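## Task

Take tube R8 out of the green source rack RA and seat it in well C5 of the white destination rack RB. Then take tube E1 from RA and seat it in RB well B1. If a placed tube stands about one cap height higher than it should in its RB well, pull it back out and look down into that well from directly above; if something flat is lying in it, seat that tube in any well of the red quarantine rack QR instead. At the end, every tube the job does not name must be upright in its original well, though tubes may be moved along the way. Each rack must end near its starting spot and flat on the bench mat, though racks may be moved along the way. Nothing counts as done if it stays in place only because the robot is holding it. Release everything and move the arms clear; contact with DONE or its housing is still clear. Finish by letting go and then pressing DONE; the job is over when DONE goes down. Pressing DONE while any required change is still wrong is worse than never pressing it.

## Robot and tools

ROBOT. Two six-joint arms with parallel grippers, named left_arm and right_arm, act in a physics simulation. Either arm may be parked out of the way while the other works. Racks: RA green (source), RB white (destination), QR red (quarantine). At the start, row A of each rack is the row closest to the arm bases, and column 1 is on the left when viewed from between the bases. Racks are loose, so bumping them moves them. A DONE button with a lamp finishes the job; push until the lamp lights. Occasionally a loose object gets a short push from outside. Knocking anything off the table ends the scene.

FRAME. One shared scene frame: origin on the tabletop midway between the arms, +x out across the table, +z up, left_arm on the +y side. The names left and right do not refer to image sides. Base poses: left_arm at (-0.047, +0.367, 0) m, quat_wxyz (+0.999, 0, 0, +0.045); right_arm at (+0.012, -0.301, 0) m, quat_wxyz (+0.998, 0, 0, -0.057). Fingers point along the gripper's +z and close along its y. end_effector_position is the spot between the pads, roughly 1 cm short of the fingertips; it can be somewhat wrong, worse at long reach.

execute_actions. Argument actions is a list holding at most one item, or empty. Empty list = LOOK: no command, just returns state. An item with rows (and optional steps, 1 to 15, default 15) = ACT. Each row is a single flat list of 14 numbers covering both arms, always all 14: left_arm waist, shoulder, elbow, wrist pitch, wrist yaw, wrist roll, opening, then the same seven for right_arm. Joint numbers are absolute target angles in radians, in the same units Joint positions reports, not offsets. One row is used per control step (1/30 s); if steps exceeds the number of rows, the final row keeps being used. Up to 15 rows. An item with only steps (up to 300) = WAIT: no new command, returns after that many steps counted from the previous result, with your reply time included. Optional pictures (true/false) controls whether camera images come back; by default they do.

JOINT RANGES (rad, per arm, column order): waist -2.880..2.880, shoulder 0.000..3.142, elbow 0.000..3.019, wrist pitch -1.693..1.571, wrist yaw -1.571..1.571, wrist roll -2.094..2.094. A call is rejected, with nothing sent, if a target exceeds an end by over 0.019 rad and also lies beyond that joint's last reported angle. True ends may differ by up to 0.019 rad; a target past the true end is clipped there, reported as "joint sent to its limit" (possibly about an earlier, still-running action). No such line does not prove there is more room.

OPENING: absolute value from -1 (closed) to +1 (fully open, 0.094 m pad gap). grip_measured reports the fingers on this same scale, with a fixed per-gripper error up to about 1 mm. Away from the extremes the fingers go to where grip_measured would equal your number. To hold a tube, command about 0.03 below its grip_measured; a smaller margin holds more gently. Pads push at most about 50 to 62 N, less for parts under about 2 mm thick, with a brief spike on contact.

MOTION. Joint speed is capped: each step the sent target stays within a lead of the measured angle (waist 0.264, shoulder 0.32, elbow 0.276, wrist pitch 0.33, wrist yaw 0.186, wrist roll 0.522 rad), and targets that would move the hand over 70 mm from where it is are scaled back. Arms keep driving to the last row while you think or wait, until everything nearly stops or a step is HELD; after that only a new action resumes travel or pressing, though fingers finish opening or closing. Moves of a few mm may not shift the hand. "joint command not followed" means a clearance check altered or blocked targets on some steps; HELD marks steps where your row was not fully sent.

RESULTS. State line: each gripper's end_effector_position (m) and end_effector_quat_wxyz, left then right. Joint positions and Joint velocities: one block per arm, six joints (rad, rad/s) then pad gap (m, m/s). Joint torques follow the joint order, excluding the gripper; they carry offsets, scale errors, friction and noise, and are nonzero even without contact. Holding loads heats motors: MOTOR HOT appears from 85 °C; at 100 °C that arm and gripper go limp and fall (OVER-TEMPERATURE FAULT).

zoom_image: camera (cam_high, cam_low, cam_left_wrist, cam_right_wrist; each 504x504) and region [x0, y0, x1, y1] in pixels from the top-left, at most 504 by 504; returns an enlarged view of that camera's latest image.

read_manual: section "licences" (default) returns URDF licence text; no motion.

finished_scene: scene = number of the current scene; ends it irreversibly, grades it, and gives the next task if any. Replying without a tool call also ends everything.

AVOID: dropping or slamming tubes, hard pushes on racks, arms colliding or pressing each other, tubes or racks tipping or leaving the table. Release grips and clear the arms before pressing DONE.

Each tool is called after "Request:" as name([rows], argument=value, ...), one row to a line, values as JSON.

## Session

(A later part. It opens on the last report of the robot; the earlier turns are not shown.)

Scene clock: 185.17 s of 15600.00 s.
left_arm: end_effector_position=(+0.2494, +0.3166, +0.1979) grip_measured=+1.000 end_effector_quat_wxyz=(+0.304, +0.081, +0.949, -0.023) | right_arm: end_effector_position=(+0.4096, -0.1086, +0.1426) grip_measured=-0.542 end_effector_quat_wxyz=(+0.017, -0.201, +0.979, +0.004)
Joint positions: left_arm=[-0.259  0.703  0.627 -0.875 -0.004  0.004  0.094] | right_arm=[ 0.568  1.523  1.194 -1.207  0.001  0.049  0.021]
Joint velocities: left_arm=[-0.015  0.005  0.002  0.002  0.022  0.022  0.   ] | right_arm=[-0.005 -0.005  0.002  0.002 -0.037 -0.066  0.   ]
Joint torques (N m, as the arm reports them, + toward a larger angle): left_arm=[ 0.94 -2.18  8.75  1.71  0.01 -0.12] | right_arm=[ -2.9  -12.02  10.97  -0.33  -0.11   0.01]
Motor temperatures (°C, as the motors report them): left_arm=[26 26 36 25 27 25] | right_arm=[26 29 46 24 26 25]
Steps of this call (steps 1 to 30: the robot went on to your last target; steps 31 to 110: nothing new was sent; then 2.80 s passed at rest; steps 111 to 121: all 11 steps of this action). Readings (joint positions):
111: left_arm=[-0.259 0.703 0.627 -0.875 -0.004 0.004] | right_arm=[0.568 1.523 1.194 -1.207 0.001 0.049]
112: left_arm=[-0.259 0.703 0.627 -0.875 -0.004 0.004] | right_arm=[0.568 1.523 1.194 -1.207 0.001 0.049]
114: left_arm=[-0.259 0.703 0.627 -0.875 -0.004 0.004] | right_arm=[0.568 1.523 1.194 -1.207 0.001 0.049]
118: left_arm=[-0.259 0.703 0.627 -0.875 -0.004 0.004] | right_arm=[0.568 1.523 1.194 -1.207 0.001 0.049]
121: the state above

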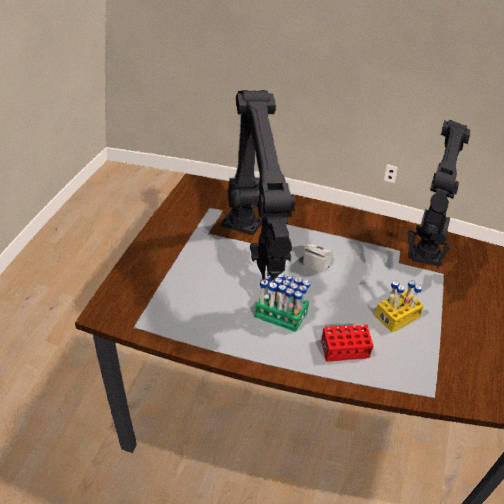

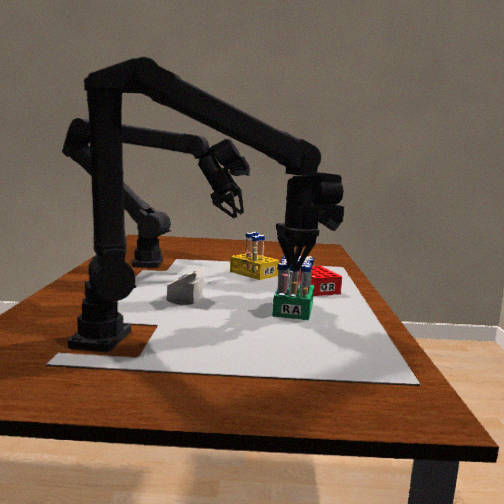

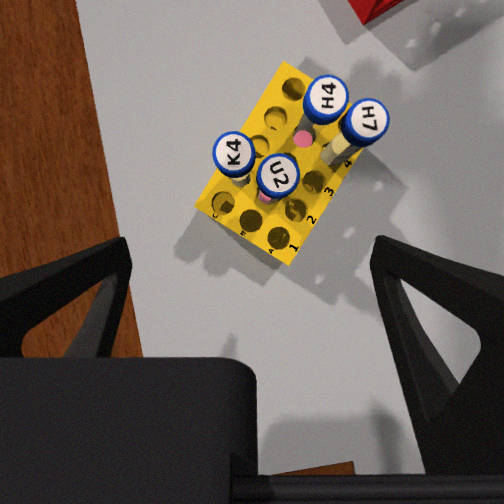

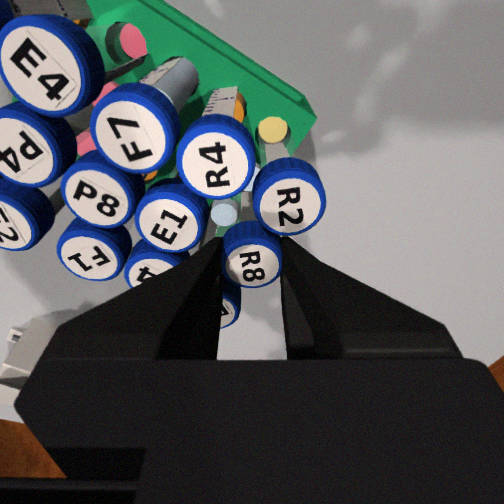

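Request:
execute_actions([
  {"rows": [[-0.25,0.710,0.662,-0.879,0,0,1,0.558,1.520,1.251,-1.224,0,0.062,-0.577],[-0.25,0.712,0.666,-0.878,0,0,1,0.558,1.510,1.255,-1.229,0,0.062,-0.577],[-0.25,0.714,0.674,-0.875,0,0,1,0.558,1.507,1.261,-1.237,0,0.062,-0.577],[-0.25,0.717,0.685,-0.870,0,0,1,0.558,1.504,1.269,-1.248,0,0.062,-0.577],[-0.25,0.722,0.699,-0.865,0,0,1,0.558,1.500,1.279,-1.262,0,0.062,-0.577],[-0.25,0.727,0.716,-0.858,0,0,1,0.558,1.495,1.291,-1.279,0,0.062,-0.577],[-0.25,0.733,0.736,-0.851,0,0,1,0.558,1.490,1.305,-1.297,0,0.062,-0.577],[-0.25,0.740,0.759,-0.842,0,0,1,0.558,1.484,1.320,-1.319,0,0.062,-0.577],[-0.25,0.747,0.785,-0.832,0,0,1,0.558,1.480,1.338,-1.341,0,0.062,-0.577],[-0.25,0.756,0.814,-0.821,0,0,1,0.558,1.476,1.358,-1.365,0,0.062,-0.577],[-0.25,0.765,0.846,-0.809,0,0,1,0.558,1.471,1.378,-1.390,0,0.062,-0.577],[-0.25,0.775,0.880,-0.796,0,0,1,0.558,1.467,1.399,-1.415,0,0.062,-0.577],[-0.25,0.786,0.916,-0.782,0,0,1,0.558,1.464,1.421,-1.440,0,0.062,-0.577],[-0.25,0.798,0.955,-0.767,0,0,1,0.558,1.462,1.444,-1.465,0,0.062,-0.577],[-0.25,0.810,0.997,-0.751,0,0,1,0.558,1.460,1.466,-1.489,0,0.062,-0.577]], "steps": 15},
], pictures=false)

Request:
execute_actions([
  {"rows": [[-0.25,0.823,1.040,-0.734,0,0,1,0.558,1.459,1.488,-1.511,0,0.062,-0.577],[-0.25,0.837,1.086,-0.717,0,0,1,0.558,1.458,1.507,-1.532,0,0.062,-0.577],[-0.25,0.851,1.134,-0.699,0,0,1,0.558,1.458,1.526,-1.551,0,0.062,-0.577],[-0.25,0.866,1.184,-0.680,0,0,1,0.558,1.458,1.543,-1.568,0,0.062,-0.577],[-0.25,0.881,1.235,-0.660,0,0,1,0.558,1.458,1.558,-1.582,0,0.062,-0.577],[-0.25,0.896,1.288,-0.640,0,0,1,0.558,1.459,1.569,-1.593,0,0.062,-0.577],[-0.25,0.913,1.342,-0.619,0,0,1,0.558,1.459,1.577,-1.601,0,0.062,-0.577],[-0.25,0.929,1.398,-0.598,0,0,1,0.560,1.459,1.582,-1.606,0,0.062,-0.577],[-0.25,0.946,1.455,-0.576,0,0,1,0.564,1.459,1.584,-1.608,0,0.062,-0.577],[-0.25,0.963,1.512,-0.554,0,0,1,0.572,1.459,1.584,-1.608,0,0.062,-0.577],[-0.25,0.980,1.571,-0.532,0,0,1,0.583,1.459,1.584,-1.608,0,0.062,-0.577],[-0.25,0.998,1.630,-0.509,0,0,1,0.597,1.459,1.584,-1.608,0,0.062,-0.577],[-0.25,1.016,1.690,-0.486,0,0,1,0.614,1.459,1.584,-1.608,0,0.062,-0.577],[-0.25,1.034,1.750,-0.463,0,0,1,0.633,1.459,1.584,-1.608,0,0.062,-0.577],[-0.25,1.052,1.810,-0.440,0,0,1,0.654,1.459,1.586,-1.608,0,0.062,-0.577]], "steps": 15},
], pictures=false)

Request:
execute_actions([
  {"rows": [[-0.25,1.069,1.870,-0.417,0,0,1,0.678,1.461,1.591,-1.608,0,0.062,-0.577],[-0.25,1.087,1.930,-0.394,0,0,1,0.704,1.466,1.600,-1.608,0,0.062,-0.577],[-0.25,1.105,1.990,-0.371,0,0,1,0.731,1.474,1.612,-1.609,0,0.062,-0.577],[-0.25,1.123,2.049,-0.348,0,0,1,0.759,1.486,1.627,-1.609,0,0.062,-0.577],[-0.25,1.140,2.108,-0.326,0,0,1,0.788,1.501,1.645,-1.610,0,0.062,-0.577],[-0.25,1.157,2.165,-0.304,0,0,1,0.819,1.518,1.666,-1.611,0,0.062,-0.577],[-0.25,1.174,2.222,-0.282,0,0,1,0.849,1.539,1.690,-1.612,0,0.062,-0.577],[-0.25,1.190,2.278,-0.261,0,0,1,0.879,1.562,1.715,-1.613,0,0.062,-0.577],[-0.25,1.207,2.332,-0.240,0,0,1,0.910,1.587,1.744,-1.614,0,0.062,-0.577],[-0.25,1.222,2.385,-0.220,0,0,1,0.939,1.614,1.773,-1.615,0,0.062,-0.577],[-0.25,1.237,2.436,-0.200,0,0,1,0.967,1.643,1.804,-1.617,0,0.062,-0.577],[-0.25,1.252,2.486,-0.181,0,0,1,0.995,1.674,1.837,-1.618,0,0.062,-0.577],[-0.25,1.266,2.534,-0.163,0,0,1,1.020,1.705,1.870,-1.619,0,0.062,-0.577],[-0.25,1.280,2.580,-0.146,0,0,1,1.044,1.737,1.903,-1.621,0,0.062,-0.577],[-0.25,1.293,2.623,-0.129,0,0,1,1.065,1.770,1.936,-1.623,0,0.062,-0.577]], "steps": 15},
], pictures=false)

Request:
execute_actions([
  {"rows": [[-0.25,1.305,2.665,-0.113,0,0,1,1.084,1.802,1.969,-1.624,0,0.062,-0.577],[-0.25,1.317,2.704,-0.098,0,0,1,1.101,1.834,2.002,-1.626,0,0.062,-0.577],[-0.25,1.328,2.740,-0.084,0,0,1,1.115,1.865,2.033,-1.627,0,0.062,-0.577],[-0.25,1.338,2.774,-0.071,0,0,1,1.126,1.896,2.063,-1.628,0,0.062,-0.577],[-0.25,1.347,2.806,-0.059,0,0,1,1.134,1.925,2.091,-1.630,0,0.062,-0.577],[-0.25,1.356,2.835,-0.048,0,0,1,1.138,1.952,2.116,-1.631,0,0.062,-0.577],[-0.25,1.363,2.861,-0.038,0,0,1,1.140,1.977,2.140,-1.632,0,0.062,-0.577],[-0.25,1.370,2.884,-0.029,0,0,1,1.140,2.000,2.161,-1.633,0,0.062,-0.577],[-0.25,1.376,2.904,-0.022,0,0,1,1.140,2.021,2.179,-1.634,0,0.062,-0.577],[-0.25,1.381,2.921,-0.015,0,0,1,1.140,2.038,2.194,-1.635,0,0.062,-0.577],[-0.25,1.386,2.935,-0.010,0,0,1,1.140,2.053,2.206,-1.636,0,0.062,-0.577],[-0.25,1.389,2.946,-0.005,0,0,1,1.140,2.065,2.215,-1.636,0,0.062,-0.577],[-0.25,1.391,2.954,-0.002,0,0,1,1.140,2.073,2.220,-1.637,0,0.062,-0.577],[-0.25,1.393,2.958,-0.001,0,0,1,1.140,2.078,2.222,-1.637,0,0.062,-0.577],[-0.25,1.393,2.960,0,0,0,1,1.140,2.080,2.222,-1.637,0,0.062,-0.577]], "steps": 15},
], pictures=false)

Request:
execute_actions([
  {"steps": 12},
])

Scene clock: 251.03 s of 15600.00 s.
left_arm: end_effector_position=(+0.3012, +0.3075, +0.2807) grip_measured=+1.000 end_effector_quat_wxyz=(+0.381, +0.079, +0.921, -0.030) | right_arm: end_effector_position=(+0.4105, -0.1079, +0.2173) grip_measured=-0.542 end_effector_quat_wxyz=(+0.007, -0.201, +0.980, +0.002)
Joint positions: left_arm=[-0.259  0.772  0.802 -0.817 -0.003  0.004  0.094] | right_arm=[ 0.568  1.494  1.362 -1.424 -0.     0.049  0.021]
Joint velocities: left_arm=[ 0.005  0.21   0.745  0.291 -0.066  0.051  0.   ] | right_arm=[-0.005 -0.171  0.686 -0.75   0.007 -0.007  0.   ]
Joint torques (N m, as the arm reports them, + toward a larger angle): left_arm=[ 0.55 -2.84 13.73  2.93  0.12  0.01] | right_arm=[ -2.99 -15.15  11.68  -0.12  -0.06   0.01]
Motor temperatures (°C, as the motors report them): left_arm=[26 25 35 25 27 25] | right_arm=[26 29 48 24 26 25]
Steps of this call (steps 1 to 15: the robot went on to your last target; steps 16 to 90: nothing new was sent; then 62.37 s passed at rest; steps 91 to 105: all 15 steps of this action). Readings (joint positions):
91: left_arm=[-0.259 0.703 0.627 -0.875 -0.004 0.004] | right_arm=[0.568 1.523 1.194 -1.207 0.001 0.049]
92: left_arm=[-0.259 0.703 0.627 -0.875 -0.003 0.004] | right_arm=[0.568 1.523 1.194 -1.208 0.001 0.049]
94: left_arm=[-0.259 0.704 0.627 -0.875 -0.003 0.004] | right_arm=[0.568 1.523 1.198 -1.217 0.000 0.049]
98: left_arm=[-0.259 0.719 0.647 -0.873 -0.003 0.004] | right_arm=[0.568 1.522 1.231 -1.265 -0.000 0.049]
105: the state above

Scene clock: 251.53 s of 15600.00 s.
left_arm: end_effector_position=(+0.4061, +0.2897, +0.5143) grip_measured=+1.000 end_effector_quat_wxyz=(+0.595, +0.068, +0.800, -0.048) | right_arm: end_effector_position=(+0.4059, -0.0995, +0.2981) grip_measured=-0.542 end_effector_quat_wxyz=(+0.027, -0.211, +0.977, +0.007)
Joint positions: left_arm=[-0.259  0.952  1.236 -0.577 -0.003  0.004  0.094] | right_arm=[ 0.59   1.461  1.538 -1.592  0.     0.05   0.021]
Joint velocities: left_arm=[-0.005  0.523  0.891  0.652 -0.051  0.022  0.   ] | right_arm=[ 0.366 -0.005 -0.002 -0.022  0.037 -0.037  0.001]
Joint torques (N m, as the arm reports them, + toward a larger angle): left_arm=[ 0.75 -4.58 13.45  3.42  0.08  0.02] | right_arm=[  0.99 -12.21  10.83  -0.31  -0.12   0.01]
Motor temperatures (°C, as the motors report them): left_arm=[26 25 35 25 27 25] | right_arm=[26 29 48 24 26 25]
Steps of this call (steps 1 to 15: all 15 steps of this action). Readings (joint positions):
1: left_arm=[-0.259 0.779 0.829 -0.807 -0.003 0.004] | right_arm=[0.568 1.489 1.386 -1.448 -0.000 0.049]
2: left_arm=[-0.259 0.787 0.856 -0.796 -0.003 0.004] | right_arm=[0.568 1.484 1.410 -1.471 -0.000 0.049]
4: left_arm=[-0.259 0.803 0.911 -0.775 -0.003 0.004] | right_arm=[0.568 1.475 1.456 -1.513 -0.000 0.049]
8: left_arm=[-0.259 0.845 1.024 -0.716 -0.003 0.004] | right_arm=[0.568 1.465 1.523 -1.571 -0.000 0.049]
15: the state above

Scene clock: 252.03 s of 15600.00 s.
left_arm: end_effector_position=(+0.4679, +0.2793, +0.7742) grip_measured=+1.000 end_effector_quat_wxyz=(+0.800, +0.050, +0.595, -0.065) | right_arm: end_effector_position=(+0.3469, +0.1205, +0.3121) grip_measured=-0.542 end_effector_quat_wxyz=(+0.052, -0.412, +0.909, +0.027)
Joint positions: left_arm=[-0.259  1.225  1.758 -0.241 -0.003  0.004  0.094] | right_arm=[ 1.016  1.684  1.834 -1.604  0.001  0.05   0.021]
Joint velocities: left_arm=[-0.015  0.464  1.077  0.579  0.007 -0.037  0.   ] | right_arm=[ 0.737  0.962  0.96  -0.061 -0.037 -0.066  0.001]
Joint torques (N m, as the arm reports them, + toward a larger angle): left_arm=[ 0.59 -8.53 12.47  3.28  0.09 -0.01] | right_arm=[ -1.51 -13.86  10.8   -0.23  -0.08  -0.01]
Motor temperatures (°C, as the motors report them): left_arm=[26 25 35 25 27 25] | right_arm=[26 29 48 24 26 25]
Steps of this call (steps 1 to 15: all 15 steps of this action). Readings (joint positions):
1: left_arm=[-0.259 0.970 1.268 -0.554 -0.003 0.004] | right_arm=[0.605 1.461 1.538 -1.593 0.001 0.050]
2: left_arm=[-0.259 0.988 1.300 -0.532 -0.003 0.004] | right_arm=[0.625 1.461 1.538 -1.593 0.001 0.050]
4: left_arm=[-0.259 1.025 1.366 -0.485 -0.003 0.004] | right_arm=[0.677 1.464 1.542 -1.594 0.001 0.050]
8: left_arm=[-0.259 1.101 1.503 -0.392 -0.003 0.004] | right_arm=[0.807 1.503 1.610 -1.599 0.001 0.050]
15: the state above

Scene clock: 252.53 s of 15600.00 s.
left_arm: end_effector_position=(+0.3497, +0.2993, +1.0081) grip_measured=+1.000 end_effector_quat_wxyz=(+0.936, +0.028, +0.342, -0.076) | right_arm: end_effector_position=(+0.3449, +0.2587, +0.2080) grip_measured=-0.542 end_effector_quat_wxyz=(+0.008, -0.473, +0.881, +0.005)
Joint positions: left_arm=[-0.259  1.372  2.297 -0.055 -0.003  0.004  0.094] | right_arm=[ 1.151  2.079  2.146 -1.619  0.     0.05   0.021]
Joint velocities: left_arm=[ 0.015  0.112  0.989  0.134 -0.037 -0.007  0.   ] | right_arm=[-0.024  0.239  0.037 -0.022 -0.022 -0.007 -0.001]
Joint torques (N m, as the arm reports them, + toward a larger angle): left_arm=[ 0.18 -7.7   8.73  2.27  0.05  0.01] | right_arm=[ -3.51 -22.94  12.72  -0.49  -0.08  -0.01]
Motor temperatures (°C, as the motors report them): left_arm=[26 25 35 25 27 25] | right_arm=[26 29 48 24 26 25]
Steps of this call (steps 1 to 15: all 15 steps of this action). Readings (joint positions):
1: left_arm=[-0.259 1.241 1.795 -0.222 -0.003 0.004] | right_arm=[1.040 1.717 1.867 -1.605 0.001 0.050]
2: left_arm=[-0.259 1.255 1.832 -0.204 -0.003 0.004] | right_arm=[1.062 1.750 1.899 -1.606 0.001 0.050]
4: left_arm=[-0.259 1.283 1.906 -0.170 -0.003 0.004] | right_arm=[1.100 1.819 1.961 -1.608 0.001 0.050]
8: left_arm=[-0.259 1.328 2.052 -0.114 -0.003 0.004] | right_arm=[1.147 1.945 2.065 -1.613 0.000 0.050]
15: the state above

Scene clock: 252.93 s of 15600.00 s.
left_arm: end_effector_position=(+0.1227, +0.3378, +1.1241) grip_measured=+1.000 end_effector_quat_wxyz=(+0.988, +0.010, +0.132, -0.081) | right_arm: end_effector_position=(+0.3474, +0.2620, +0.2079) grip_measured=-0.542 end_effector_quat_wxyz=(+0.010, -0.473, +0.881, +0.006)
Joint positions: left_arm=[-0.259  1.385  2.722 -0.032 -0.003  0.004  0.094] | right_arm=[ 1.15   2.091  2.165 -1.622  0.     0.05   0.021]
Joint velocities: left_arm=[0.005 0.034 1.165 0.032 0.022 0.022 0.   ] | right_arm=[ 0.005 -0.005  0.002 -0.032 -0.007  0.037  0.   ]
Joint torques (N m, as the arm reports them, + toward a larger angle): left_arm=[ 0.74 -3.34  3.44  1.27  0.07  0.03] | right_arm=[ -3.22 -22.76  11.43  -0.36  -0.08  -0.01]
Motor temperatures (°C, as the motors report them): left_arm=[26 25 35 25 27 25] | right_arm=[26 30 48 24 26 25]
Steps of this call (steps 1 to 12: the robot went on to your last target). Readings (joint positions):
1: left_arm=[-0.259 1.375 2.331 -0.051 -0.003 0.004] | right_arm=[1.150 2.086 2.147 -1.619 0.000 0.050]
2: left_arm=[-0.259 1.377 2.364 -0.047 -0.003 0.004] | right_arm=[1.150 2.089 2.147 -1.620 0.000 0.050]
4: left_arm=[-0.259 1.381 2.431 -0.042 -0.003 0.004] | right_arm=[1.150 2.091 2.147 -1.621 0.000 0.050]
8: left_arm=[-0.259 1.384 2.571 -0.036 -0.003 0.004] | right_arm=[1.150 2.091 2.161 -1.622 0.000 0.050]
12: the state above

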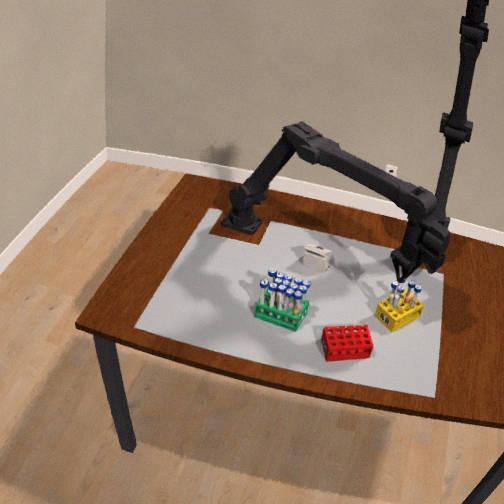

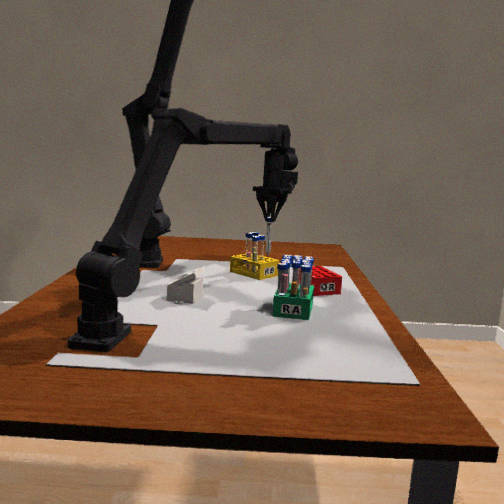

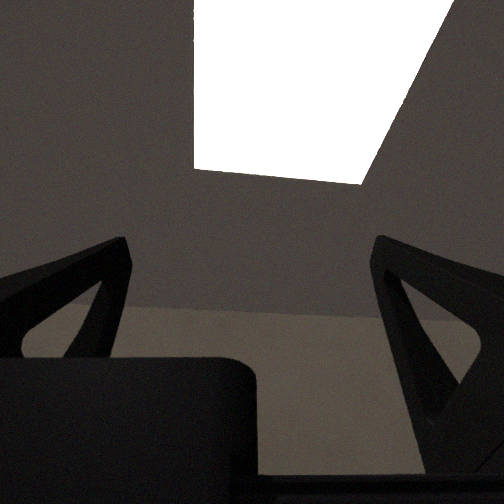

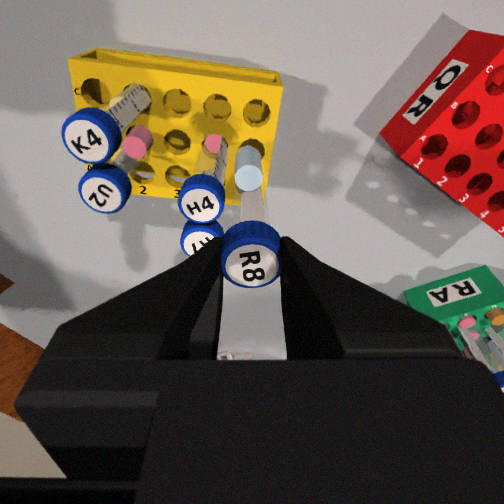

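Request:
zoom_image(camera="cam_right_wrist", region=[150, 60, 330, 240])

Request:
zoom_image(camera="cam_low", region=[220, 200, 310, 290])

Region (150, 60, 330, 240) of cam_right_wrist's 504x504 image, scaled by 2.800, with more detail than that image has.

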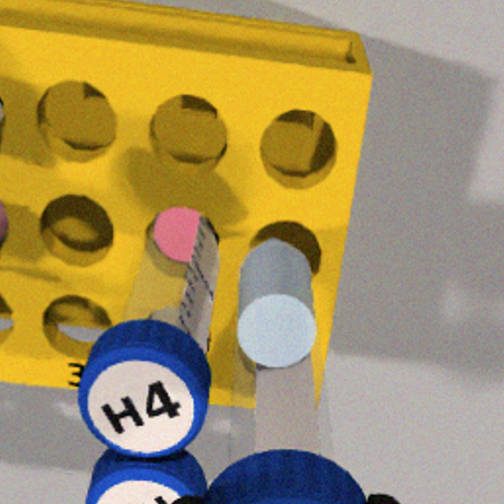

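Region (220, 200, 310, 290) of cam_low's 504x504 image, scaled by 5.600, with more detail than that image has.

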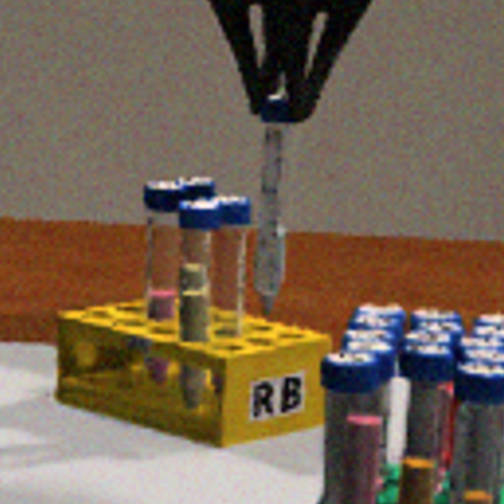

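Request:
execute_actions([
  {"rows": [[-0.25,1.393,2.96,0,0,0,1,1.140,2.081,2.223,-1.637,0,0.062,-0.577],[-0.25,1.393,2.96,0,0,0,1,1.140,2.084,2.226,-1.639,0,0.062,-0.577],[-0.25,1.393,2.96,0,0,0,1,1.139,2.088,2.232,-1.640,0,0.062,-0.577],[-0.25,1.393,2.96,0,0,0,1,1.138,2.094,2.239,-1.643,0,0.062,-0.577],[-0.25,1.393,2.96,0,0,0,1,1.137,2.101,2.248,-1.646,0,0.062,-0.577],[-0.25,1.393,2.96,0,0,0,1,1.137,2.109,2.258,-1.649,0,0.062,-0.577],[-0.25,1.393,2.96,0,0,0,1,1.136,2.118,2.269,-1.653,0,0.062,-0.577],[-0.25,1.393,2.96,0,0,0,1,1.134,2.127,2.279,-1.656,0,0.062,-0.577],[-0.25,1.393,2.96,0,0,0,1,1.133,2.136,2.290,-1.660,0,0.062,-0.577],[-0.25,1.393,2.96,0,0,0,1,1.132,2.144,2.300,-1.663,0,0.062,-0.577],[-0.25,1.393,2.96,0,0,0,1,1.132,2.151,2.309,-1.666,0,0.062,-0.577],[-0.25,1.393,2.96,0,0,0,1,1.131,2.157,2.316,-1.669,0,0.062,-0.577],[-0.25,1.393,2.96,0,0,0,1,1.130,2.161,2.322,-1.670,0,0.062,-0.577],[-0.25,1.393,2.96,0,0,0,1,1.130,2.164,2.325,-1.672,0,0.062,-0.577],[-0.25,1.393,2.96,0,0,0,1,1.130,2.165,2.326,-1.672,0,0.062,-0.577]], "steps": 15},
], pictures=false)

Request:
execute_actions([
  {"steps": 12},
])

Scene clock: 272.20 s of 15600.00 s.
left_arm: end_effector_position=(-0.0190, +0.3617, +1.1431) grip_measured=+1.000 end_effector_quat_wxyz=(+0.997, -0.001, +0.005, -0.082) | right_arm: end_effector_position=(+0.3597, +0.2747, +0.2209) grip_measured=-0.542 end_effector_quat_wxyz=(+0.023, -0.470, +0.882, +0.014)
Joint positions: left_arm=[-0.259  1.396  2.958 -0.001 -0.002  0.004  0.094] | right_arm=[ 1.144  2.133  2.268 -1.653  0.     0.05   0.021]
Joint velocities: left_arm=[ 0.005 -0.015  0.007 -0.012  0.11  -0.007  0.   ] | right_arm=[-0.044  0.122  0.09  -0.037  0.037 -0.022 -0.001]
Joint torques (N m, as the arm reports them, + toward a larger angle): left_arm=[ 0.91 -0.66 -0.09  0.05  0.16 -0.01] | right_arm=[ -3.12 -20.26  11.18  -0.34  -0.08  -0.01]
Motor temperatures (°C, as the motors report them): left_arm=[26 25 32 25 27 25] | right_arm=[26 32 48 24 26 25]
Steps of this call (steps 1 to 60: the robot went on to your last target; steps 61 to 120: nothing new was sent; then 14.77 s passed at rest; steps 121 to 135: all 15 steps of this action). Readings (joint positions):
121: left_arm=[-0.259 1.396 2.958 -0.001 -0.002 0.004] | right_arm=[1.150 2.091 2.165 -1.622 0.000 0.050]
122: left_arm=[-0.259 1.396 2.958 -0.001 -0.002 0.004] | right_arm=[1.150 2.091 2.165 -1.622 0.000 0.050]
124: left_arm=[-0.259 1.396 2.958 -0.001 -0.002 0.004] | right_arm=[1.150 2.091 2.168 -1.624 0.000 0.050]
128: left_arm=[-0.259 1.396 2.958 -0.001 -0.002 0.004] | right_arm=[1.149 2.097 2.197 -1.636 0.000 0.050]
135: the state above

Scene clock: 272.60 s of 15600.00 s.
left_arm: end_effector_position=(-0.0190, +0.3617, +1.1431) grip_measured=+1.000 end_effector_quat_wxyz=(+0.997, -0.001, +0.005, -0.082) | right_arm: end_effector_position=(+0.3626, +0.2744, +0.2072) grip_measured=-0.542 end_effector_quat_wxyz=(+0.013, -0.468, +0.883, +0.007)
Joint positions: left_arm=[-0.259  1.396  2.958 -0.001 -0.002  0.004  0.094] | right_arm=[ 1.14   2.155  2.27  -1.657  0.     0.05   0.021]
Joint velocities: left_arm=[-0.005  0.005  0.007  0.012  0.051 -0.051  0.   ] | right_arm=[-0.005 -0.005  0.002 -0.012 -0.095 -0.051 -0.001]
Joint torques (N m, as the arm reports them, + toward a larger angle): left_arm=[ 0.85 -1.35  0.05  0.03  0.13  0.02] | right_arm=[ -3.19 -21.33  11.41  -0.34  -0.08  -0.01]
Motor temperatures (°C, as the motors report them): left_arm=[26 25 32 25 27 25] | right_arm=[26 32 48 24 26 25]
Steps of this call (steps 1 to 12: the robot went on to your last target). Readings (joint positions):
1: left_arm=[-0.259 1.396 2.958 -0.001 -0.002 0.004] | right_arm=[1.143 2.137 2.270 -1.654 0.000 0.050]
2: left_arm=[-0.259 1.396 2.958 -0.001 -0.002 0.004] | right_arm=[1.142 2.140 2.270 -1.655 0.000 0.050]
4: left_arm=[-0.259 1.396 2.958 -0.001 -0.002 0.004] | right_arm=[1.141 2.147 2.270 -1.656 0.000 0.050]
8: left_arm=[-0.259 1.396 2.958 -0.001 -0.002 0.004] | right_arm=[1.140 2.155 2.270 -1.657 0.000 0.050]
12: the state above

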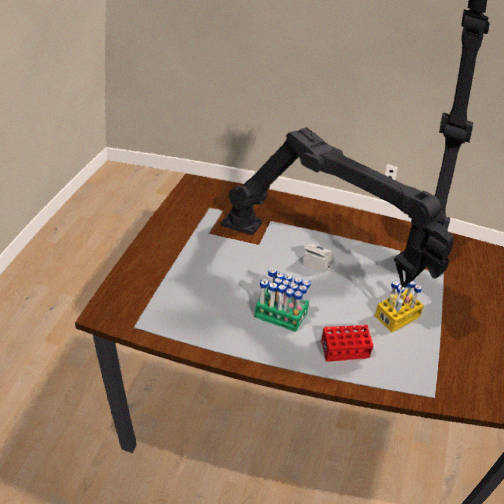

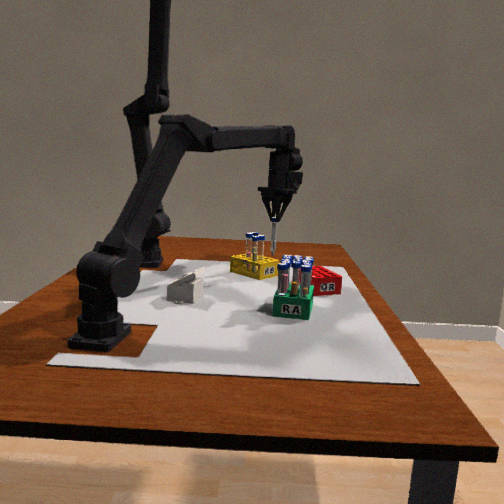

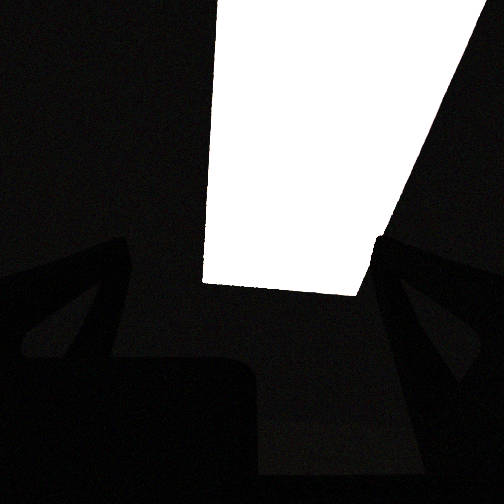

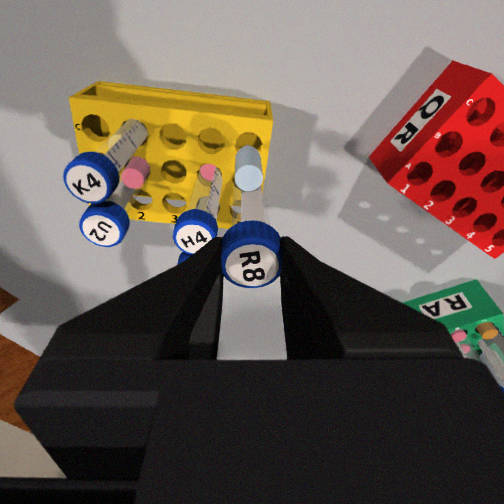

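Request:
zoom_image(camera="cam_right_wrist", region=[150, 90, 310, 230])

Region (150, 90, 310, 230) of cam_right_wrist's 504x504 image, scaled by 3.150, with more detail than that image has; it fills the top 441 rows of this view, and the rest is white.

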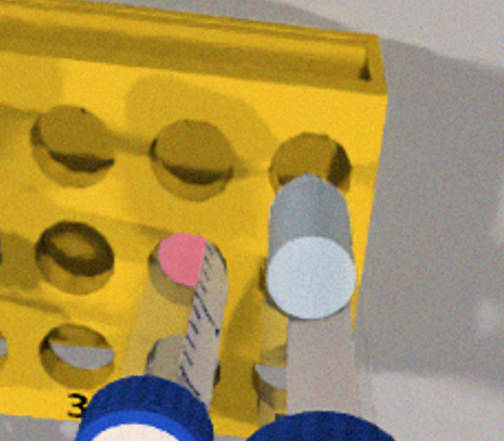

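Request:
execute_actions([
  {"rows": [[-0.25,1.393,2.96,0,0,0,1,1.130,2.150,2.300,-1.655,0,0.062,-0.577],[-0.25,1.393,2.96,0,0,0,1,1.130,2.140,2.275,-1.642,0,0.062,-0.577],[-0.25,1.393,2.96,0,0,0,1,1.130,2.135,2.264,-1.637,0,0.062,-0.577],[-0.25,1.393,2.96,0,0,0,1,1.130,2.131,2.256,-1.630,0,0.062,-0.577],[-0.25,1.393,2.96,0,0,0,1,1.130,2.128,2.246,-1.621,0,0.062,-0.577],[-0.25,1.393,2.96,0,0,0,1,1.130,2.126,2.235,-1.612,0,0.062,-0.577],[-0.25,1.393,2.96,0,0,0,1,1.130,2.125,2.223,-1.602,0,0.062,-0.577],[-0.25,1.393,2.96,0,0,0,1,1.130,2.125,2.211,-1.592,0,0.062,-0.577],[-0.25,1.393,2.96,0,0,0,1,1.130,2.125,2.199,-1.582,0,0.062,-0.577],[-0.25,1.393,2.96,0,0,0,1,1.130,2.125,2.187,-1.572,0,0.062,-0.577],[-0.25,1.393,2.96,0,0,0,1,1.130,2.125,2.176,-1.562,0,0.062,-0.577],[-0.25,1.393,2.96,0,0,0,1,1.130,2.125,2.165,-1.552,0,0.062,-0.577],[-0.25,1.393,2.96,0,0,0,1,1.130,2.125,2.154,-1.542,0,0.062,-0.577],[-0.25,1.393,2.96,0,0,0,1,1.130,2.125,2.144,-1.532,0,0.062,-0.577],[-0.25,1.393,2.96,0,0,0,1,1.130,2.125,2.135,-1.523,0,0.062,-0.577]], "steps": 15},
], pictures=false)

Request:
execute_actions([
  {"rows": [[-0.25,1.393,2.96,0,0,0,1,1.130,2.125,2.127,-1.515,0,0.062,-0.577],[-0.25,1.393,2.96,0,0,0,1,1.130,2.125,2.120,-1.508,0,0.062,-0.577],[-0.25,1.393,2.96,0,0,0,1,1.130,2.125,2.115,-1.503,0,0.062,-0.577],[-0.25,1.393,2.96,0,0,0,1,1.130,2.125,2.112,-1.500,0,0.062,-0.577],[-0.25,1.393,2.96,0,0,0,1,1.130,2.125,2.110,-1.498,0,0.062,-0.577]], "steps": 13},
])

Scene clock: 287.87 s of 15600.00 s.
left_arm: end_effector_position=(-0.0190, +0.3617, +1.1431) grip_measured=+1.000 end_effector_quat_wxyz=(+0.997, -0.001, +0.005, -0.082) | right_arm: end_effector_position=(+0.3616, +0.2728, +0.1708) grip_measured=-0.542 end_effector_quat_wxyz=(+0.010, -0.468, +0.883, +0.006)
Joint positions: left_arm=[-0.259  1.396  2.958 -0.001 -0.002  0.004  0.094] | right_arm=[ 1.14   2.144  2.156 -1.559  0.     0.05   0.021]
Joint velocities: left_arm=[-0.005 -0.005 -0.007  0.017 -0.051  0.007  0.   ] | right_arm=[-0.015 -0.005 -0.325  0.286 -0.037 -0.051  0.001]
Joint torques (N m, as the arm reports them, + toward a larger angle): left_arm=[ 1.04 -0.67  0.02  0.06  0.1   0.  ] | right_arm=[ -2.99 -24.16   7.23   1.21  -0.1   -0.01]
Motor temperatures (°C, as the motors report them): left_arm=[26 25 31 25 27 25] | right_arm=[26 32 49 24 26 25]
Steps of this call (steps 1 to 30: the robot went on to your last target; steps 31 to 90: nothing new was sent; then 11.77 s passed at rest; steps 91 to 105: all 15 steps of this action). Readings (joint positions):
91: left_arm=[-0.259 1.396 2.958 -0.001 -0.002 0.004] | right_arm=[1.140 2.155 2.270 -1.657 0.000 0.050]
92: left_arm=[-0.259 1.396 2.958 -0.001 -0.002 0.004] | right_arm=[1.140 2.155 2.270 -1.657 0.000 0.050]
94: left_arm=[-0.259 1.396 2.958 -0.001 -0.002 0.004] | right_arm=[1.140 2.155 2.269 -1.654 0.000 0.050]
98: left_arm=[-0.259 1.396 2.958 -0.001 -0.002 0.004] | right_arm=[1.140 2.147 2.239 -1.627 0.000 0.050]
105: the state above

Scene clock: 288.30 s of 15600.00 s.
left_arm: end_effector_position=(-0.0190, +0.3617, +1.1431) grip_measured=+1.000 end_effector_quat_wxyz=(+0.997, -0.001, +0.005, -0.082) | right_arm: end_effector_position=(+0.3619, +0.2733, +0.1546) grip_measured=-0.542 end_effector_quat_wxyz=(+0.011, -0.468, +0.883, +0.007)
Joint positions: left_arm=[-0.259  1.396  2.958 -0.001 -0.002  0.004  0.094] | right_arm=[ 1.14   2.144  2.114 -1.514  0.     0.05   0.021]
Joint velocities: left_arm=[-0.005 -0.015  0.002  0.022  0.037 -0.007  0.   ] | right_arm=[-0.015  0.005  0.002 -0.017 -0.051 -0.081 -0.001]
Joint torques (N m, as the arm reports them, + toward a larger angle): left_arm=[ 1.17 -1.24 -0.12  0.08  0.12 -0.02] | right_arm=[ -2.97 -24.11   7.21   1.28  -0.08  -0.01]
Motor temperatures (°C, as the motors report them): left_arm=[26 25 31 25 27 25] | right_arm=[26 32 48 24 26 25]
Steps of this call (steps 1 to 13: all 13 steps of this action). Readings (joint positions):
1: left_arm=[-0.259 1.396 2.958 -0.001 -0.002 0.004] | right_arm=[1.140 2.144 2.146 -1.550 0.000 0.050]
2: left_arm=[-0.259 1.396 2.958 -0.001 -0.002 0.004] | right_arm=[1.140 2.144 2.136 -1.541 0.000 0.050]
4: left_arm=[-0.259 1.396 2.958 -0.001 -0.002 0.004] | right_arm=[1.140 2.144 2.123 -1.526 0.000 0.050]
8: left_arm=[-0.259 1.396 2.958 -0.001 -0.002 0.004] | right_arm=[1.140 2.144 2.114 -1.515 0.000 0.050]
13: the state above

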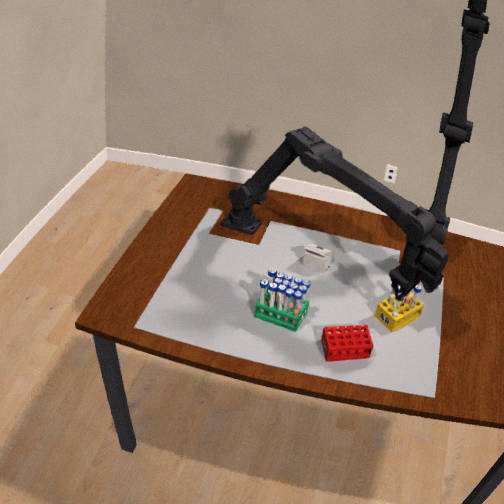

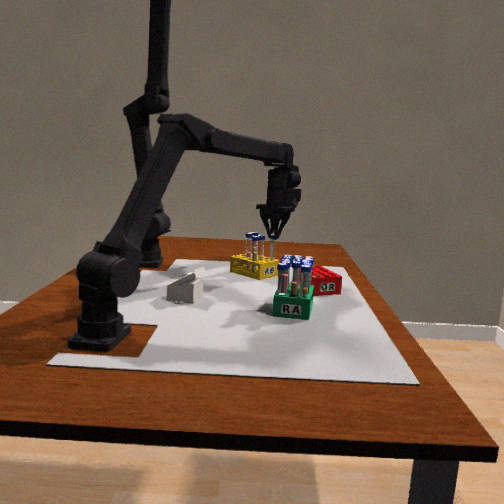

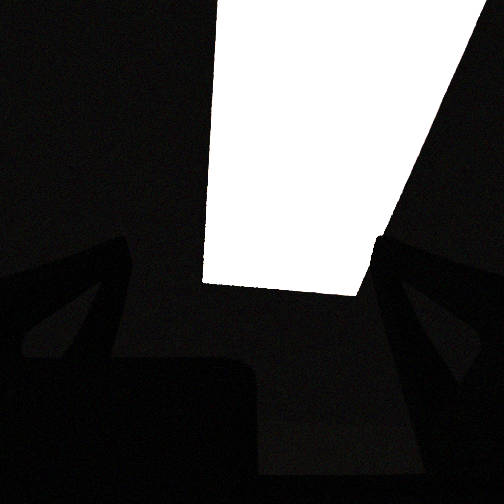

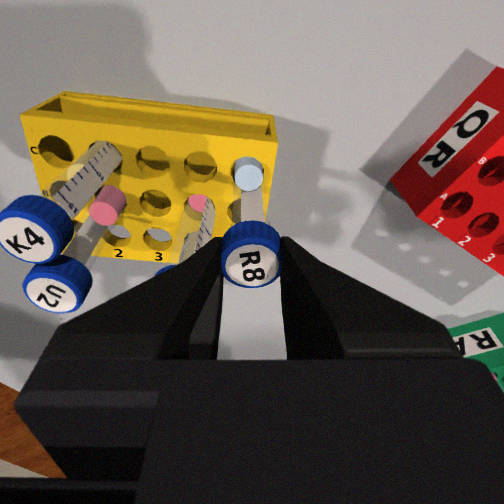

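Request:
execute_actions([
  {"rows": [[-0.25,1.393,2.96,0,0,0,1,1.130,2.125,2.107,-1.495,0,0.062,-0.577],[-0.25,1.393,2.96,0,0,0,1,1.130,2.125,2.104,-1.492,0,0.062,-0.577],[-0.25,1.393,2.96,0,0,0,1,1.130,2.125,2.101,-1.489,0,0.062,-0.577],[-0.25,1.393,2.96,0,0,0,1,1.130,2.125,2.098,-1.486,0,0.062,-0.577],[-0.25,1.393,2.96,0,0,0,1,1.130,2.125,2.095,-1.483,0,0.062,-0.577],[-0.25,1.393,2.96,0,0,0,1,1.130,2.125,2.092,-1.480,0,0.062,-0.577],[-0.25,1.393,2.96,0,0,0,1,1.130,2.125,2.089,-1.477,0,0.062,-0.577],[-0.25,1.393,2.96,0,0,0,1,1.130,2.125,2.086,-1.474,0,0.062,-0.577]], "steps": 13},
])

Scene clock: 291.23 s of 15600.00 s.
left_arm: end_effector_position=(-0.0190, +0.3617, +1.1431) grip_measured=+1.000 end_effector_quat_wxyz=(+0.997, -0.001, +0.005, -0.082) | right_arm: end_effector_position=(+0.3624, +0.2741, +0.1505) grip_measured=-0.542 end_effector_quat_wxyz=(+0.015, -0.468, +0.883, +0.009)
Joint positions: left_arm=[-0.259  1.396  2.958 -0.001 -0.002  0.004  0.094] | right_arm=[ 1.14   2.141  2.097 -1.492  0.     0.05   0.021]
Joint velocities: left_arm=[-0.005 -0.015  0.007 -0.002  0.066  0.037  0.   ] | right_arm=[ 0.005  0.005 -0.017  0.007 -0.007 -0.022  0.   ]
Joint torques (N m, as the arm reports them, + toward a larger angle): left_arm=[ 0.96 -1.35 -0.1   0.05  0.12 -0.01] | right_arm=[ -2.98 -23.77   6.77   1.32  -0.1   -0.01]
Motor temperatures (°C, as the motors report them): left_arm=[26 25 31 25 27 25] | right_arm=[26 32 48 24 26 25]
Steps of this call (steps 1 to 15: the robot went on to your last target; steps 16 to 75: nothing new was sent; steps 76 to 88: all 13 steps of this action). Readings (joint positions):
76: left_arm=[-0.259 1.396 2.958 -0.001 -0.002 0.004] | right_arm=[1.140 2.144 2.114 -1.514 0.000 0.050]
77: left_arm=[-0.259 1.396 2.958 -0.001 -0.002 0.004] | right_arm=[1.140 2.144 2.114 -1.513 0.000 0.050]
79: left_arm=[-0.259 1.396 2.958 -0.001 -0.002 0.004] | right_arm=[1.140 2.144 2.110 -1.508 0.000 0.050]
83: left_arm=[-0.259 1.396 2.958 -0.001 -0.002 0.004] | right_arm=[1.140 2.142 2.101 -1.498 0.000 0.050]
88: the state above

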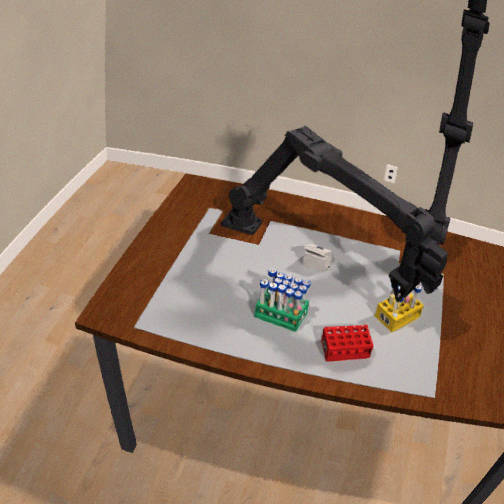

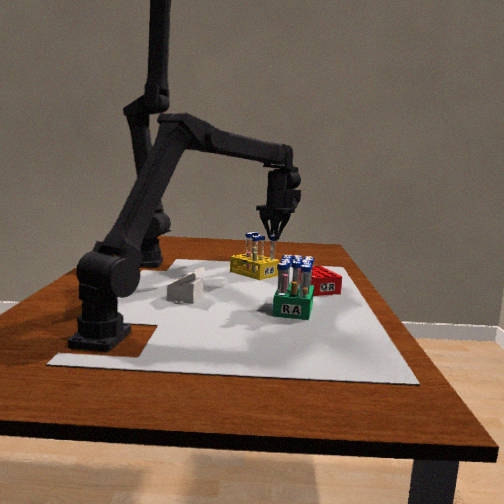

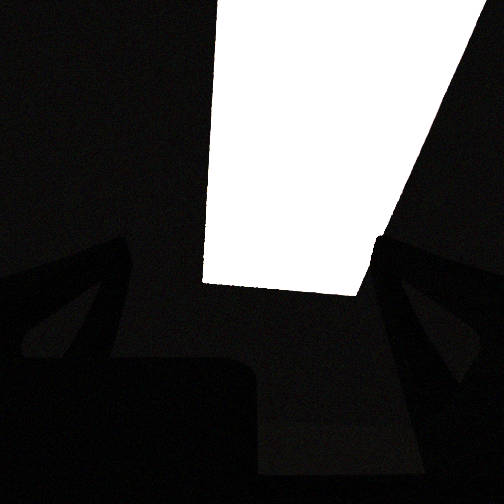

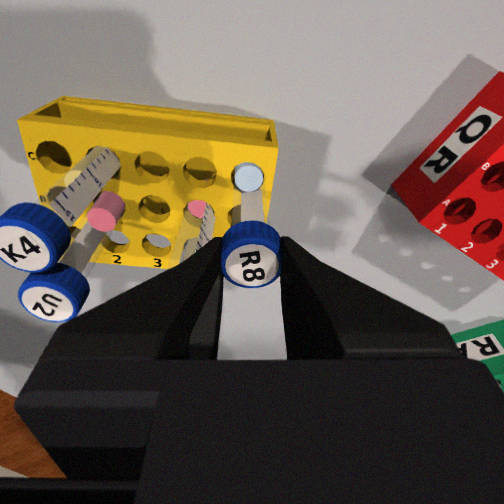

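Request:
execute_actions([
  {"rows": [[-0.25,1.393,2.96,0,0,0,1,1.130,2.125,2.098,-1.474,0,0.062,-0.55],[-0.25,1.393,2.96,0,0,0,1,1.130,2.125,2.098,-1.474,0,0.062,-0.52],[-0.25,1.393,2.96,0,0,0,1,1.130,2.125,2.098,-1.474,0,0.062,-0.48],[-0.25,1.393,2.96,0,0,0,1,1.130,2.125,2.098,-1.474,0,0.062,-0.44],[-0.25,1.393,2.96,0,0,0,1,1.130,2.125,2.098,-1.474,0,0.062,-0.41],[-0.25,1.393,2.96,0,0,0,1,1.130,2.125,2.098,-1.474,0,0.062,-0.40],[-0.25,1.393,2.96,0,0,0,1,1.130,2.123,2.098,-1.474,0,0.062,-0.40],[-0.25,1.393,2.96,0,0,0,1,1.130,2.118,2.098,-1.474,0,0.062,-0.40],[-0.25,1.393,2.96,0,0,0,1,1.130,2.110,2.098,-1.474,0,0.062,-0.40],[-0.25,1.393,2.96,0,0,0,1,1.130,2.099,2.098,-1.474,0,0.062,-0.40],[-0.25,1.393,2.96,0,0,0,1,1.130,2.084,2.096,-1.473,0,0.062,-0.40],[-0.25,1.393,2.96,0,0,0,1,1.130,2.066,2.089,-1.471,0,0.062,-0.40],[-0.25,1.393,2.96,0,0,0,1,1.129,2.046,2.077,-1.467,0,0.061,-0.40],[-0.25,1.393,2.96,0,0,0,1,1.124,2.024,2.061,-1.462,0,0.059,-0.40],[-0.25,1.393,2.96,0,0,0,1,1.117,1.999,2.041,-1.456,0,0.055,-0.40]], "steps": 15},
], pictures=false)

Request:
execute_actions([
  {"rows": [[-0.25,1.393,2.96,0,0,0,1,1.108,1.972,2.016,-1.448,0,0.050,-0.40],[-0.25,1.393,2.96,0,0,0,1,1.095,1.943,1.988,-1.439,0,0.044,-0.40],[-0.25,1.393,2.96,0,0,0,1,1.081,1.913,1.957,-1.429,0,0.036,-0.40],[-0.25,1.393,2.96,0,0,0,1,1.064,1.882,1.922,-1.417,0,0.027,-0.40],[-0.25,1.393,2.96,0,0,0,1,1.045,1.851,1.884,-1.405,0,0.017,-0.40],[-0.25,1.393,2.96,0,0,0,1,1.024,1.819,1.844,-1.392,0,0.006,-0.40],[-0.25,1.393,2.96,0,0,0,1,1.001,1.786,1.803,-1.379,0,-0.007,-0.40],[-0.25,1.393,2.96,0,0,0,1,0.977,1.755,1.759,-1.365,0,-0.019,-0.40],[-0.25,1.393,2.96,0,0,0,1,0.952,1.724,1.715,-1.351,0,-0.033,-0.40],[-0.25,1.393,2.96,0,0,0,1,0.926,1.694,1.671,-1.337,0,-0.047,-0.40],[-0.25,1.393,2.96,0,0,0,1,0.899,1.665,1.626,-1.322,0,-0.061,-0.40],[-0.25,1.393,2.96,0,0,0,1,0.873,1.638,1.582,-1.308,0,-0.075,-0.40],[-0.25,1.393,2.96,0,0,0,1,0.846,1.613,1.538,-1.294,0,-0.089,-0.40],[-0.25,1.393,2.96,0,0,0,1,0.819,1.591,1.497,-1.281,0,-0.103,-0.40],[-0.25,1.393,2.96,0,0,0,1,0.793,1.571,1.457,-1.268,0,-0.117,-0.40]], "steps": 15},
], pictures=false)

Request:
execute_actions([
  {"rows": [[-0.25,1.393,2.96,0,0,0,1,0.768,1.553,1.419,-1.256,0,-0.131,-0.40],[-0.25,1.393,2.96,0,0,0,1,0.744,1.538,1.384,-1.244,0,-0.144,-0.40],[-0.25,1.393,2.96,0,0,0,1,0.721,1.527,1.353,-1.234,0,-0.156,-0.40],[-0.25,1.393,2.96,0,0,0,1,0.700,1.519,1.325,-1.225,0,-0.167,-0.40],[-0.25,1.393,2.96,0,0,0,1,0.681,1.514,1.300,-1.217,0,-0.177,-0.40],[-0.25,1.393,2.96,0,0,0,1,0.664,1.512,1.280,-1.211,0,-0.186,-0.40],[-0.25,1.393,2.96,0,0,0,1,0.650,1.512,1.264,-1.206,0,-0.194,-0.40],[-0.25,1.393,2.96,0,0,0,1,0.637,1.512,1.252,-1.202,0,-0.200,-0.40],[-0.25,1.393,2.96,0,0,0,1,0.628,1.512,1.245,-1.200,0,-0.205,-0.40],[-0.25,1.393,2.96,0,0,0,1,0.621,1.512,1.243,-1.199,0,-0.209,-0.40],[-0.25,1.393,2.96,0,0,0,1,0.616,1.512,1.243,-1.199,0,-0.211,-0.40],[-0.25,1.393,2.96,0,0,0,1,0.615,1.512,1.243,-1.199,0,-0.212,-0.40]], "steps": 15},
], pictures=false)

Request:
execute_actions([
  {"steps": 9},
])

Scene clock: 343.40 s of 15600.00 s.
left_arm: end_effector_position=(-0.0190, +0.3617, +1.1431) grip_measured=+1.000 end_effector_quat_wxyz=(+0.997, -0.001, +0.005, -0.082) | right_arm: end_effector_position=(+0.3596, +0.2685, +0.1648) grip_measured=-0.402 end_effector_quat_wxyz=(+0.025, -0.468, +0.883, +0.015)
Joint positions: left_arm=[-0.259  1.396  2.958 -0.001 -0.002  0.004  0.094] | right_arm=[ 1.139  2.099  2.065 -1.479  0.     0.05   0.028]
Joint velocities: left_arm=[-0.015 -0.005 -0.002 -0.017 -0.051 -0.007  0.   ] | right_arm=[-0.034 -0.542 -0.442  0.164 -0.037  0.007 -0.   ]
Joint torques (N m, as the arm reports them, + toward a larger angle): left_arm=[ 1.04 -1.29 -0.04  0.01  0.13  0.01] | right_arm=[ -3.93 -28.18   7.81   1.25  -0.08  -0.09]
Motor temperatures (°C, as the motors report them): left_arm=[26 25 30 25 27 25] | right_arm=[26 34 44 24 26 25]
Steps of this call (steps 1 to 15: the robot went on to your last target; steps 16 to 90: nothing new was sent; then 48.67 s passed at rest; steps 91 to 105: all 15 steps of this action). Readings (joint positions):
91: left_arm=[-0.259 1.396 2.958 -0.001 -0.002 0.004] | right_arm=[1.140 2.141 2.097 -1.492 0.000 0.050]
92: left_arm=[-0.259 1.396 2.958 -0.001 -0.002 0.004] | right_arm=[1.140 2.141 2.097 -1.492 0.000 0.050]
94: left_arm=[-0.259 1.396 2.958 -0.001 -0.002 0.004] | right_arm=[1.140 2.141 2.097 -1.492 0.000 0.050]
98: left_arm=[-0.259 1.396 2.958 -0.001 -0.002 0.004] | right_arm=[1.140 2.141 2.097 -1.492 0.000 0.050]
105: the state above

Scene clock: 343.90 s of 15600.00 s.
left_arm: end_effector_position=(-0.0190, +0.3617, +1.1431) grip_measured=+1.000 end_effector_quat_wxyz=(+0.997, -0.001, +0.005, -0.082) | right_arm: end_effector_position=(+0.4078, +0.0584, +0.2462) grip_measured=-0.402 end_effector_quat_wxyz=(+0.097, -0.380, +0.919, +0.035)
Joint positions: left_arm=[-0.259  1.396  2.958 -0.001 -0.002  0.004  0.094] | right_arm=[ 0.854  1.605  1.553 -1.311 -0.    -0.046  0.028]
Joint velocities: left_arm=[-0.005 -0.005 -0.017  0.007  0.066 -0.066  0.   ] | right_arm=[-1.128 -0.855 -1.297  0.437  0.007 -0.418 -0.   ]
Joint torques (N m, as the arm reports them, + toward a larger angle): left_arm=[ 0.67 -0.7  -0.05  0.06  0.12  0.01] | right_arm=[ -1.53 -13.57   6.62   1.38  -0.08  -0.27]
Motor temperatures (°C, as the motors report them): left_arm=[26 25 30 25 27 25] | right_arm=[26 34 44 24 26 25]
Steps of this call (steps 1 to 15: all 15 steps of this action). Readings (joint positions):
1: left_arm=[-0.259 1.396 2.958 -0.001 -0.002 0.004] | right_arm=[1.138 2.079 2.047 -1.474 0.000 0.050]
2: left_arm=[-0.259 1.396 2.958 -0.001 -0.002 0.004] | right_arm=[1.135 2.055 2.026 -1.468 0.000 0.050]
4: left_arm=[-0.259 1.396 2.958 -0.001 -0.002 0.004] | right_arm=[1.125 1.996 1.977 -1.453 0.000 0.049]
8: left_arm=[-0.259 1.396 2.958 -0.001 -0.002 0.004] | right_arm=[1.071 1.853 1.852 -1.411 -0.000 0.030]
15: the state above

Scene clock: 344.40 s of 15600.00 s.
left_arm: end_effector_position=(-0.0190, +0.3617, +1.1431) grip_measured=+1.000 end_effector_quat_wxyz=(+0.997, -0.001, +0.005, -0.082) | right_arm: end_effector_position=(+0.4099, -0.0826, +0.1610) grip_measured=-0.402 end_effector_quat_wxyz=(+0.035, -0.338, +0.940, +0.005)
Joint positions: left_arm=[-0.259  1.396  2.958 -0.001 -0.002  0.004  0.094] | right_arm=[ 0.619  1.517  1.236 -1.219  0.001 -0.186  0.028]
Joint velocities: left_arm=[ 0.005  0.005 -0.027  0.007  0.022 -0.007  0.   ] | right_arm=[-0.015  0.005  0.007  0.042  0.022 -0.242  0.   ]
Joint torques (N m, as the arm reports them, + toward a larger angle): left_arm=[ 0.88 -0.92 -0.09  0.    0.14 -0.02] | right_arm=[ -2.66 -12.88   7.65   1.35  -0.12  -0.26]
Motor temperatures (°C, as the motors report them): left_arm=[26 25 30 25 27 25] | right_arm=[26 34 44 24 26 25]
Steps of this call (steps 1 to 15: all 15 steps of this action). Readings (joint positions):
1: left_arm=[-0.259 1.396 2.958 -0.001 -0.002 0.004] | right_arm=[0.817 1.579 1.508 -1.299 -0.000 -0.059]
2: left_arm=[-0.259 1.396 2.958 -0.001 -0.002 0.004] | right_arm=[0.783 1.557 1.466 -1.287 0.000 -0.073]
4: left_arm=[-0.259 1.396 2.958 -0.001 -0.002 0.004] | right_arm=[0.724 1.529 1.391 -1.266 0.001 -0.098]
8: left_arm=[-0.259 1.396 2.958 -0.001 -0.002 0.004] | right_arm=[0.652 1.517 1.282 -1.234 0.001 -0.143]
15: the state above

Scene clock: 344.70 s of 15600.00 s.
left_arm: end_effector_position=(-0.0190, +0.3617, +1.1431) grip_measured=+1.000 end_effector_quat_wxyz=(+0.997, -0.001, +0.005, -0.082) | right_arm: end_effector_position=(+0.4102, -0.0824, +0.1610) grip_measured=-0.402 end_effector_quat_wxyz=(+0.036, -0.343, +0.939, +0.005)
Joint positions: left_arm=[-0.259  1.396  2.958 -0.001 -0.002  0.004  0.094] | right_arm=[ 0.619  1.517  1.236 -1.217  0.001 -0.197  0.028]
Joint velocities: left_arm=[-0.005 -0.005  0.012 -0.007 -0.066  0.022  0.   ] | right_arm=[-0.005 -0.005 -0.012  0.002 -0.007  0.037  0.001]
Joint torques (N m, as the arm reports them, + toward a larger angle): left_arm=[ 0.69 -1.02 -0.12  0.06  0.14  0.  ] | right_arm=[ -1.72 -13.69   7.81   1.47  -0.12  -0.27]
Motor temperatures (°C, as the motors report them): left_arm=[26 25 30 25 27 25] | right_arm=[26 34 44 24 26 25]
Steps of this call (steps 1 to 9: the robot went on to your last target). Readings (joint positions):
1: left_arm=[-0.259 1.396 2.958 -0.001 -0.002 0.004] | right_arm=[0.619 1.517 1.236 -1.218 0.001 -0.189]
2: left_arm=[-0.259 1.396 2.958 -0.001 -0.002 0.004] | right_arm=[0.619 1.517 1.236 -1.217 0.001 -0.191]
4: left_arm=[-0.259 1.396 2.958 -0.001 -0.002 0.004] | right_arm=[0.619 1.517 1.236 -1.217 0.001 -0.194]
8: left_arm=[-0.259 1.396 2.958 -0.001 -0.002 0.004] | right_arm=[0.619 1.517 1.236 -1.217 0.001 -0.197]
9: the state above

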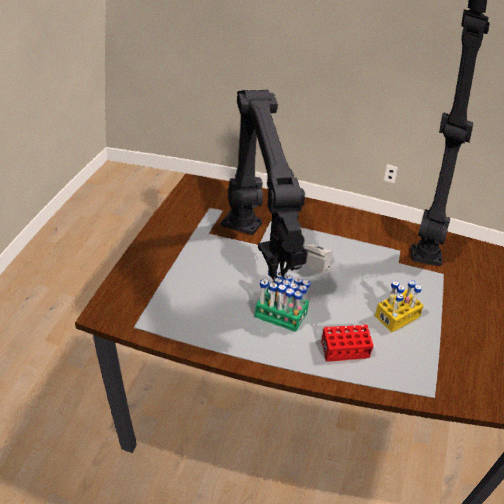

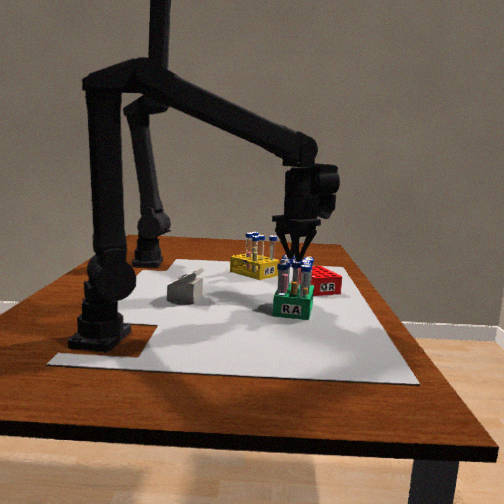

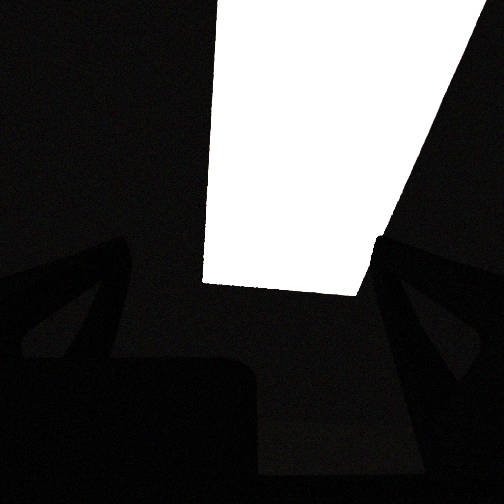

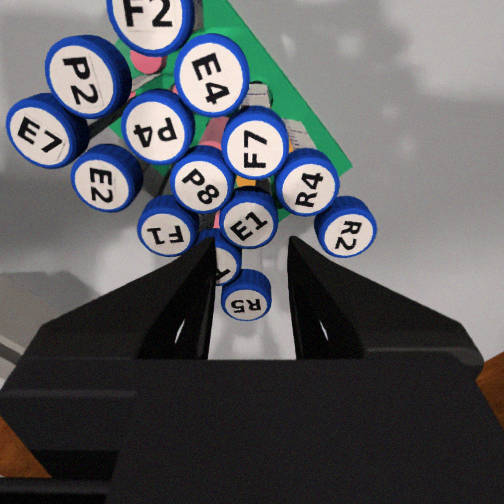

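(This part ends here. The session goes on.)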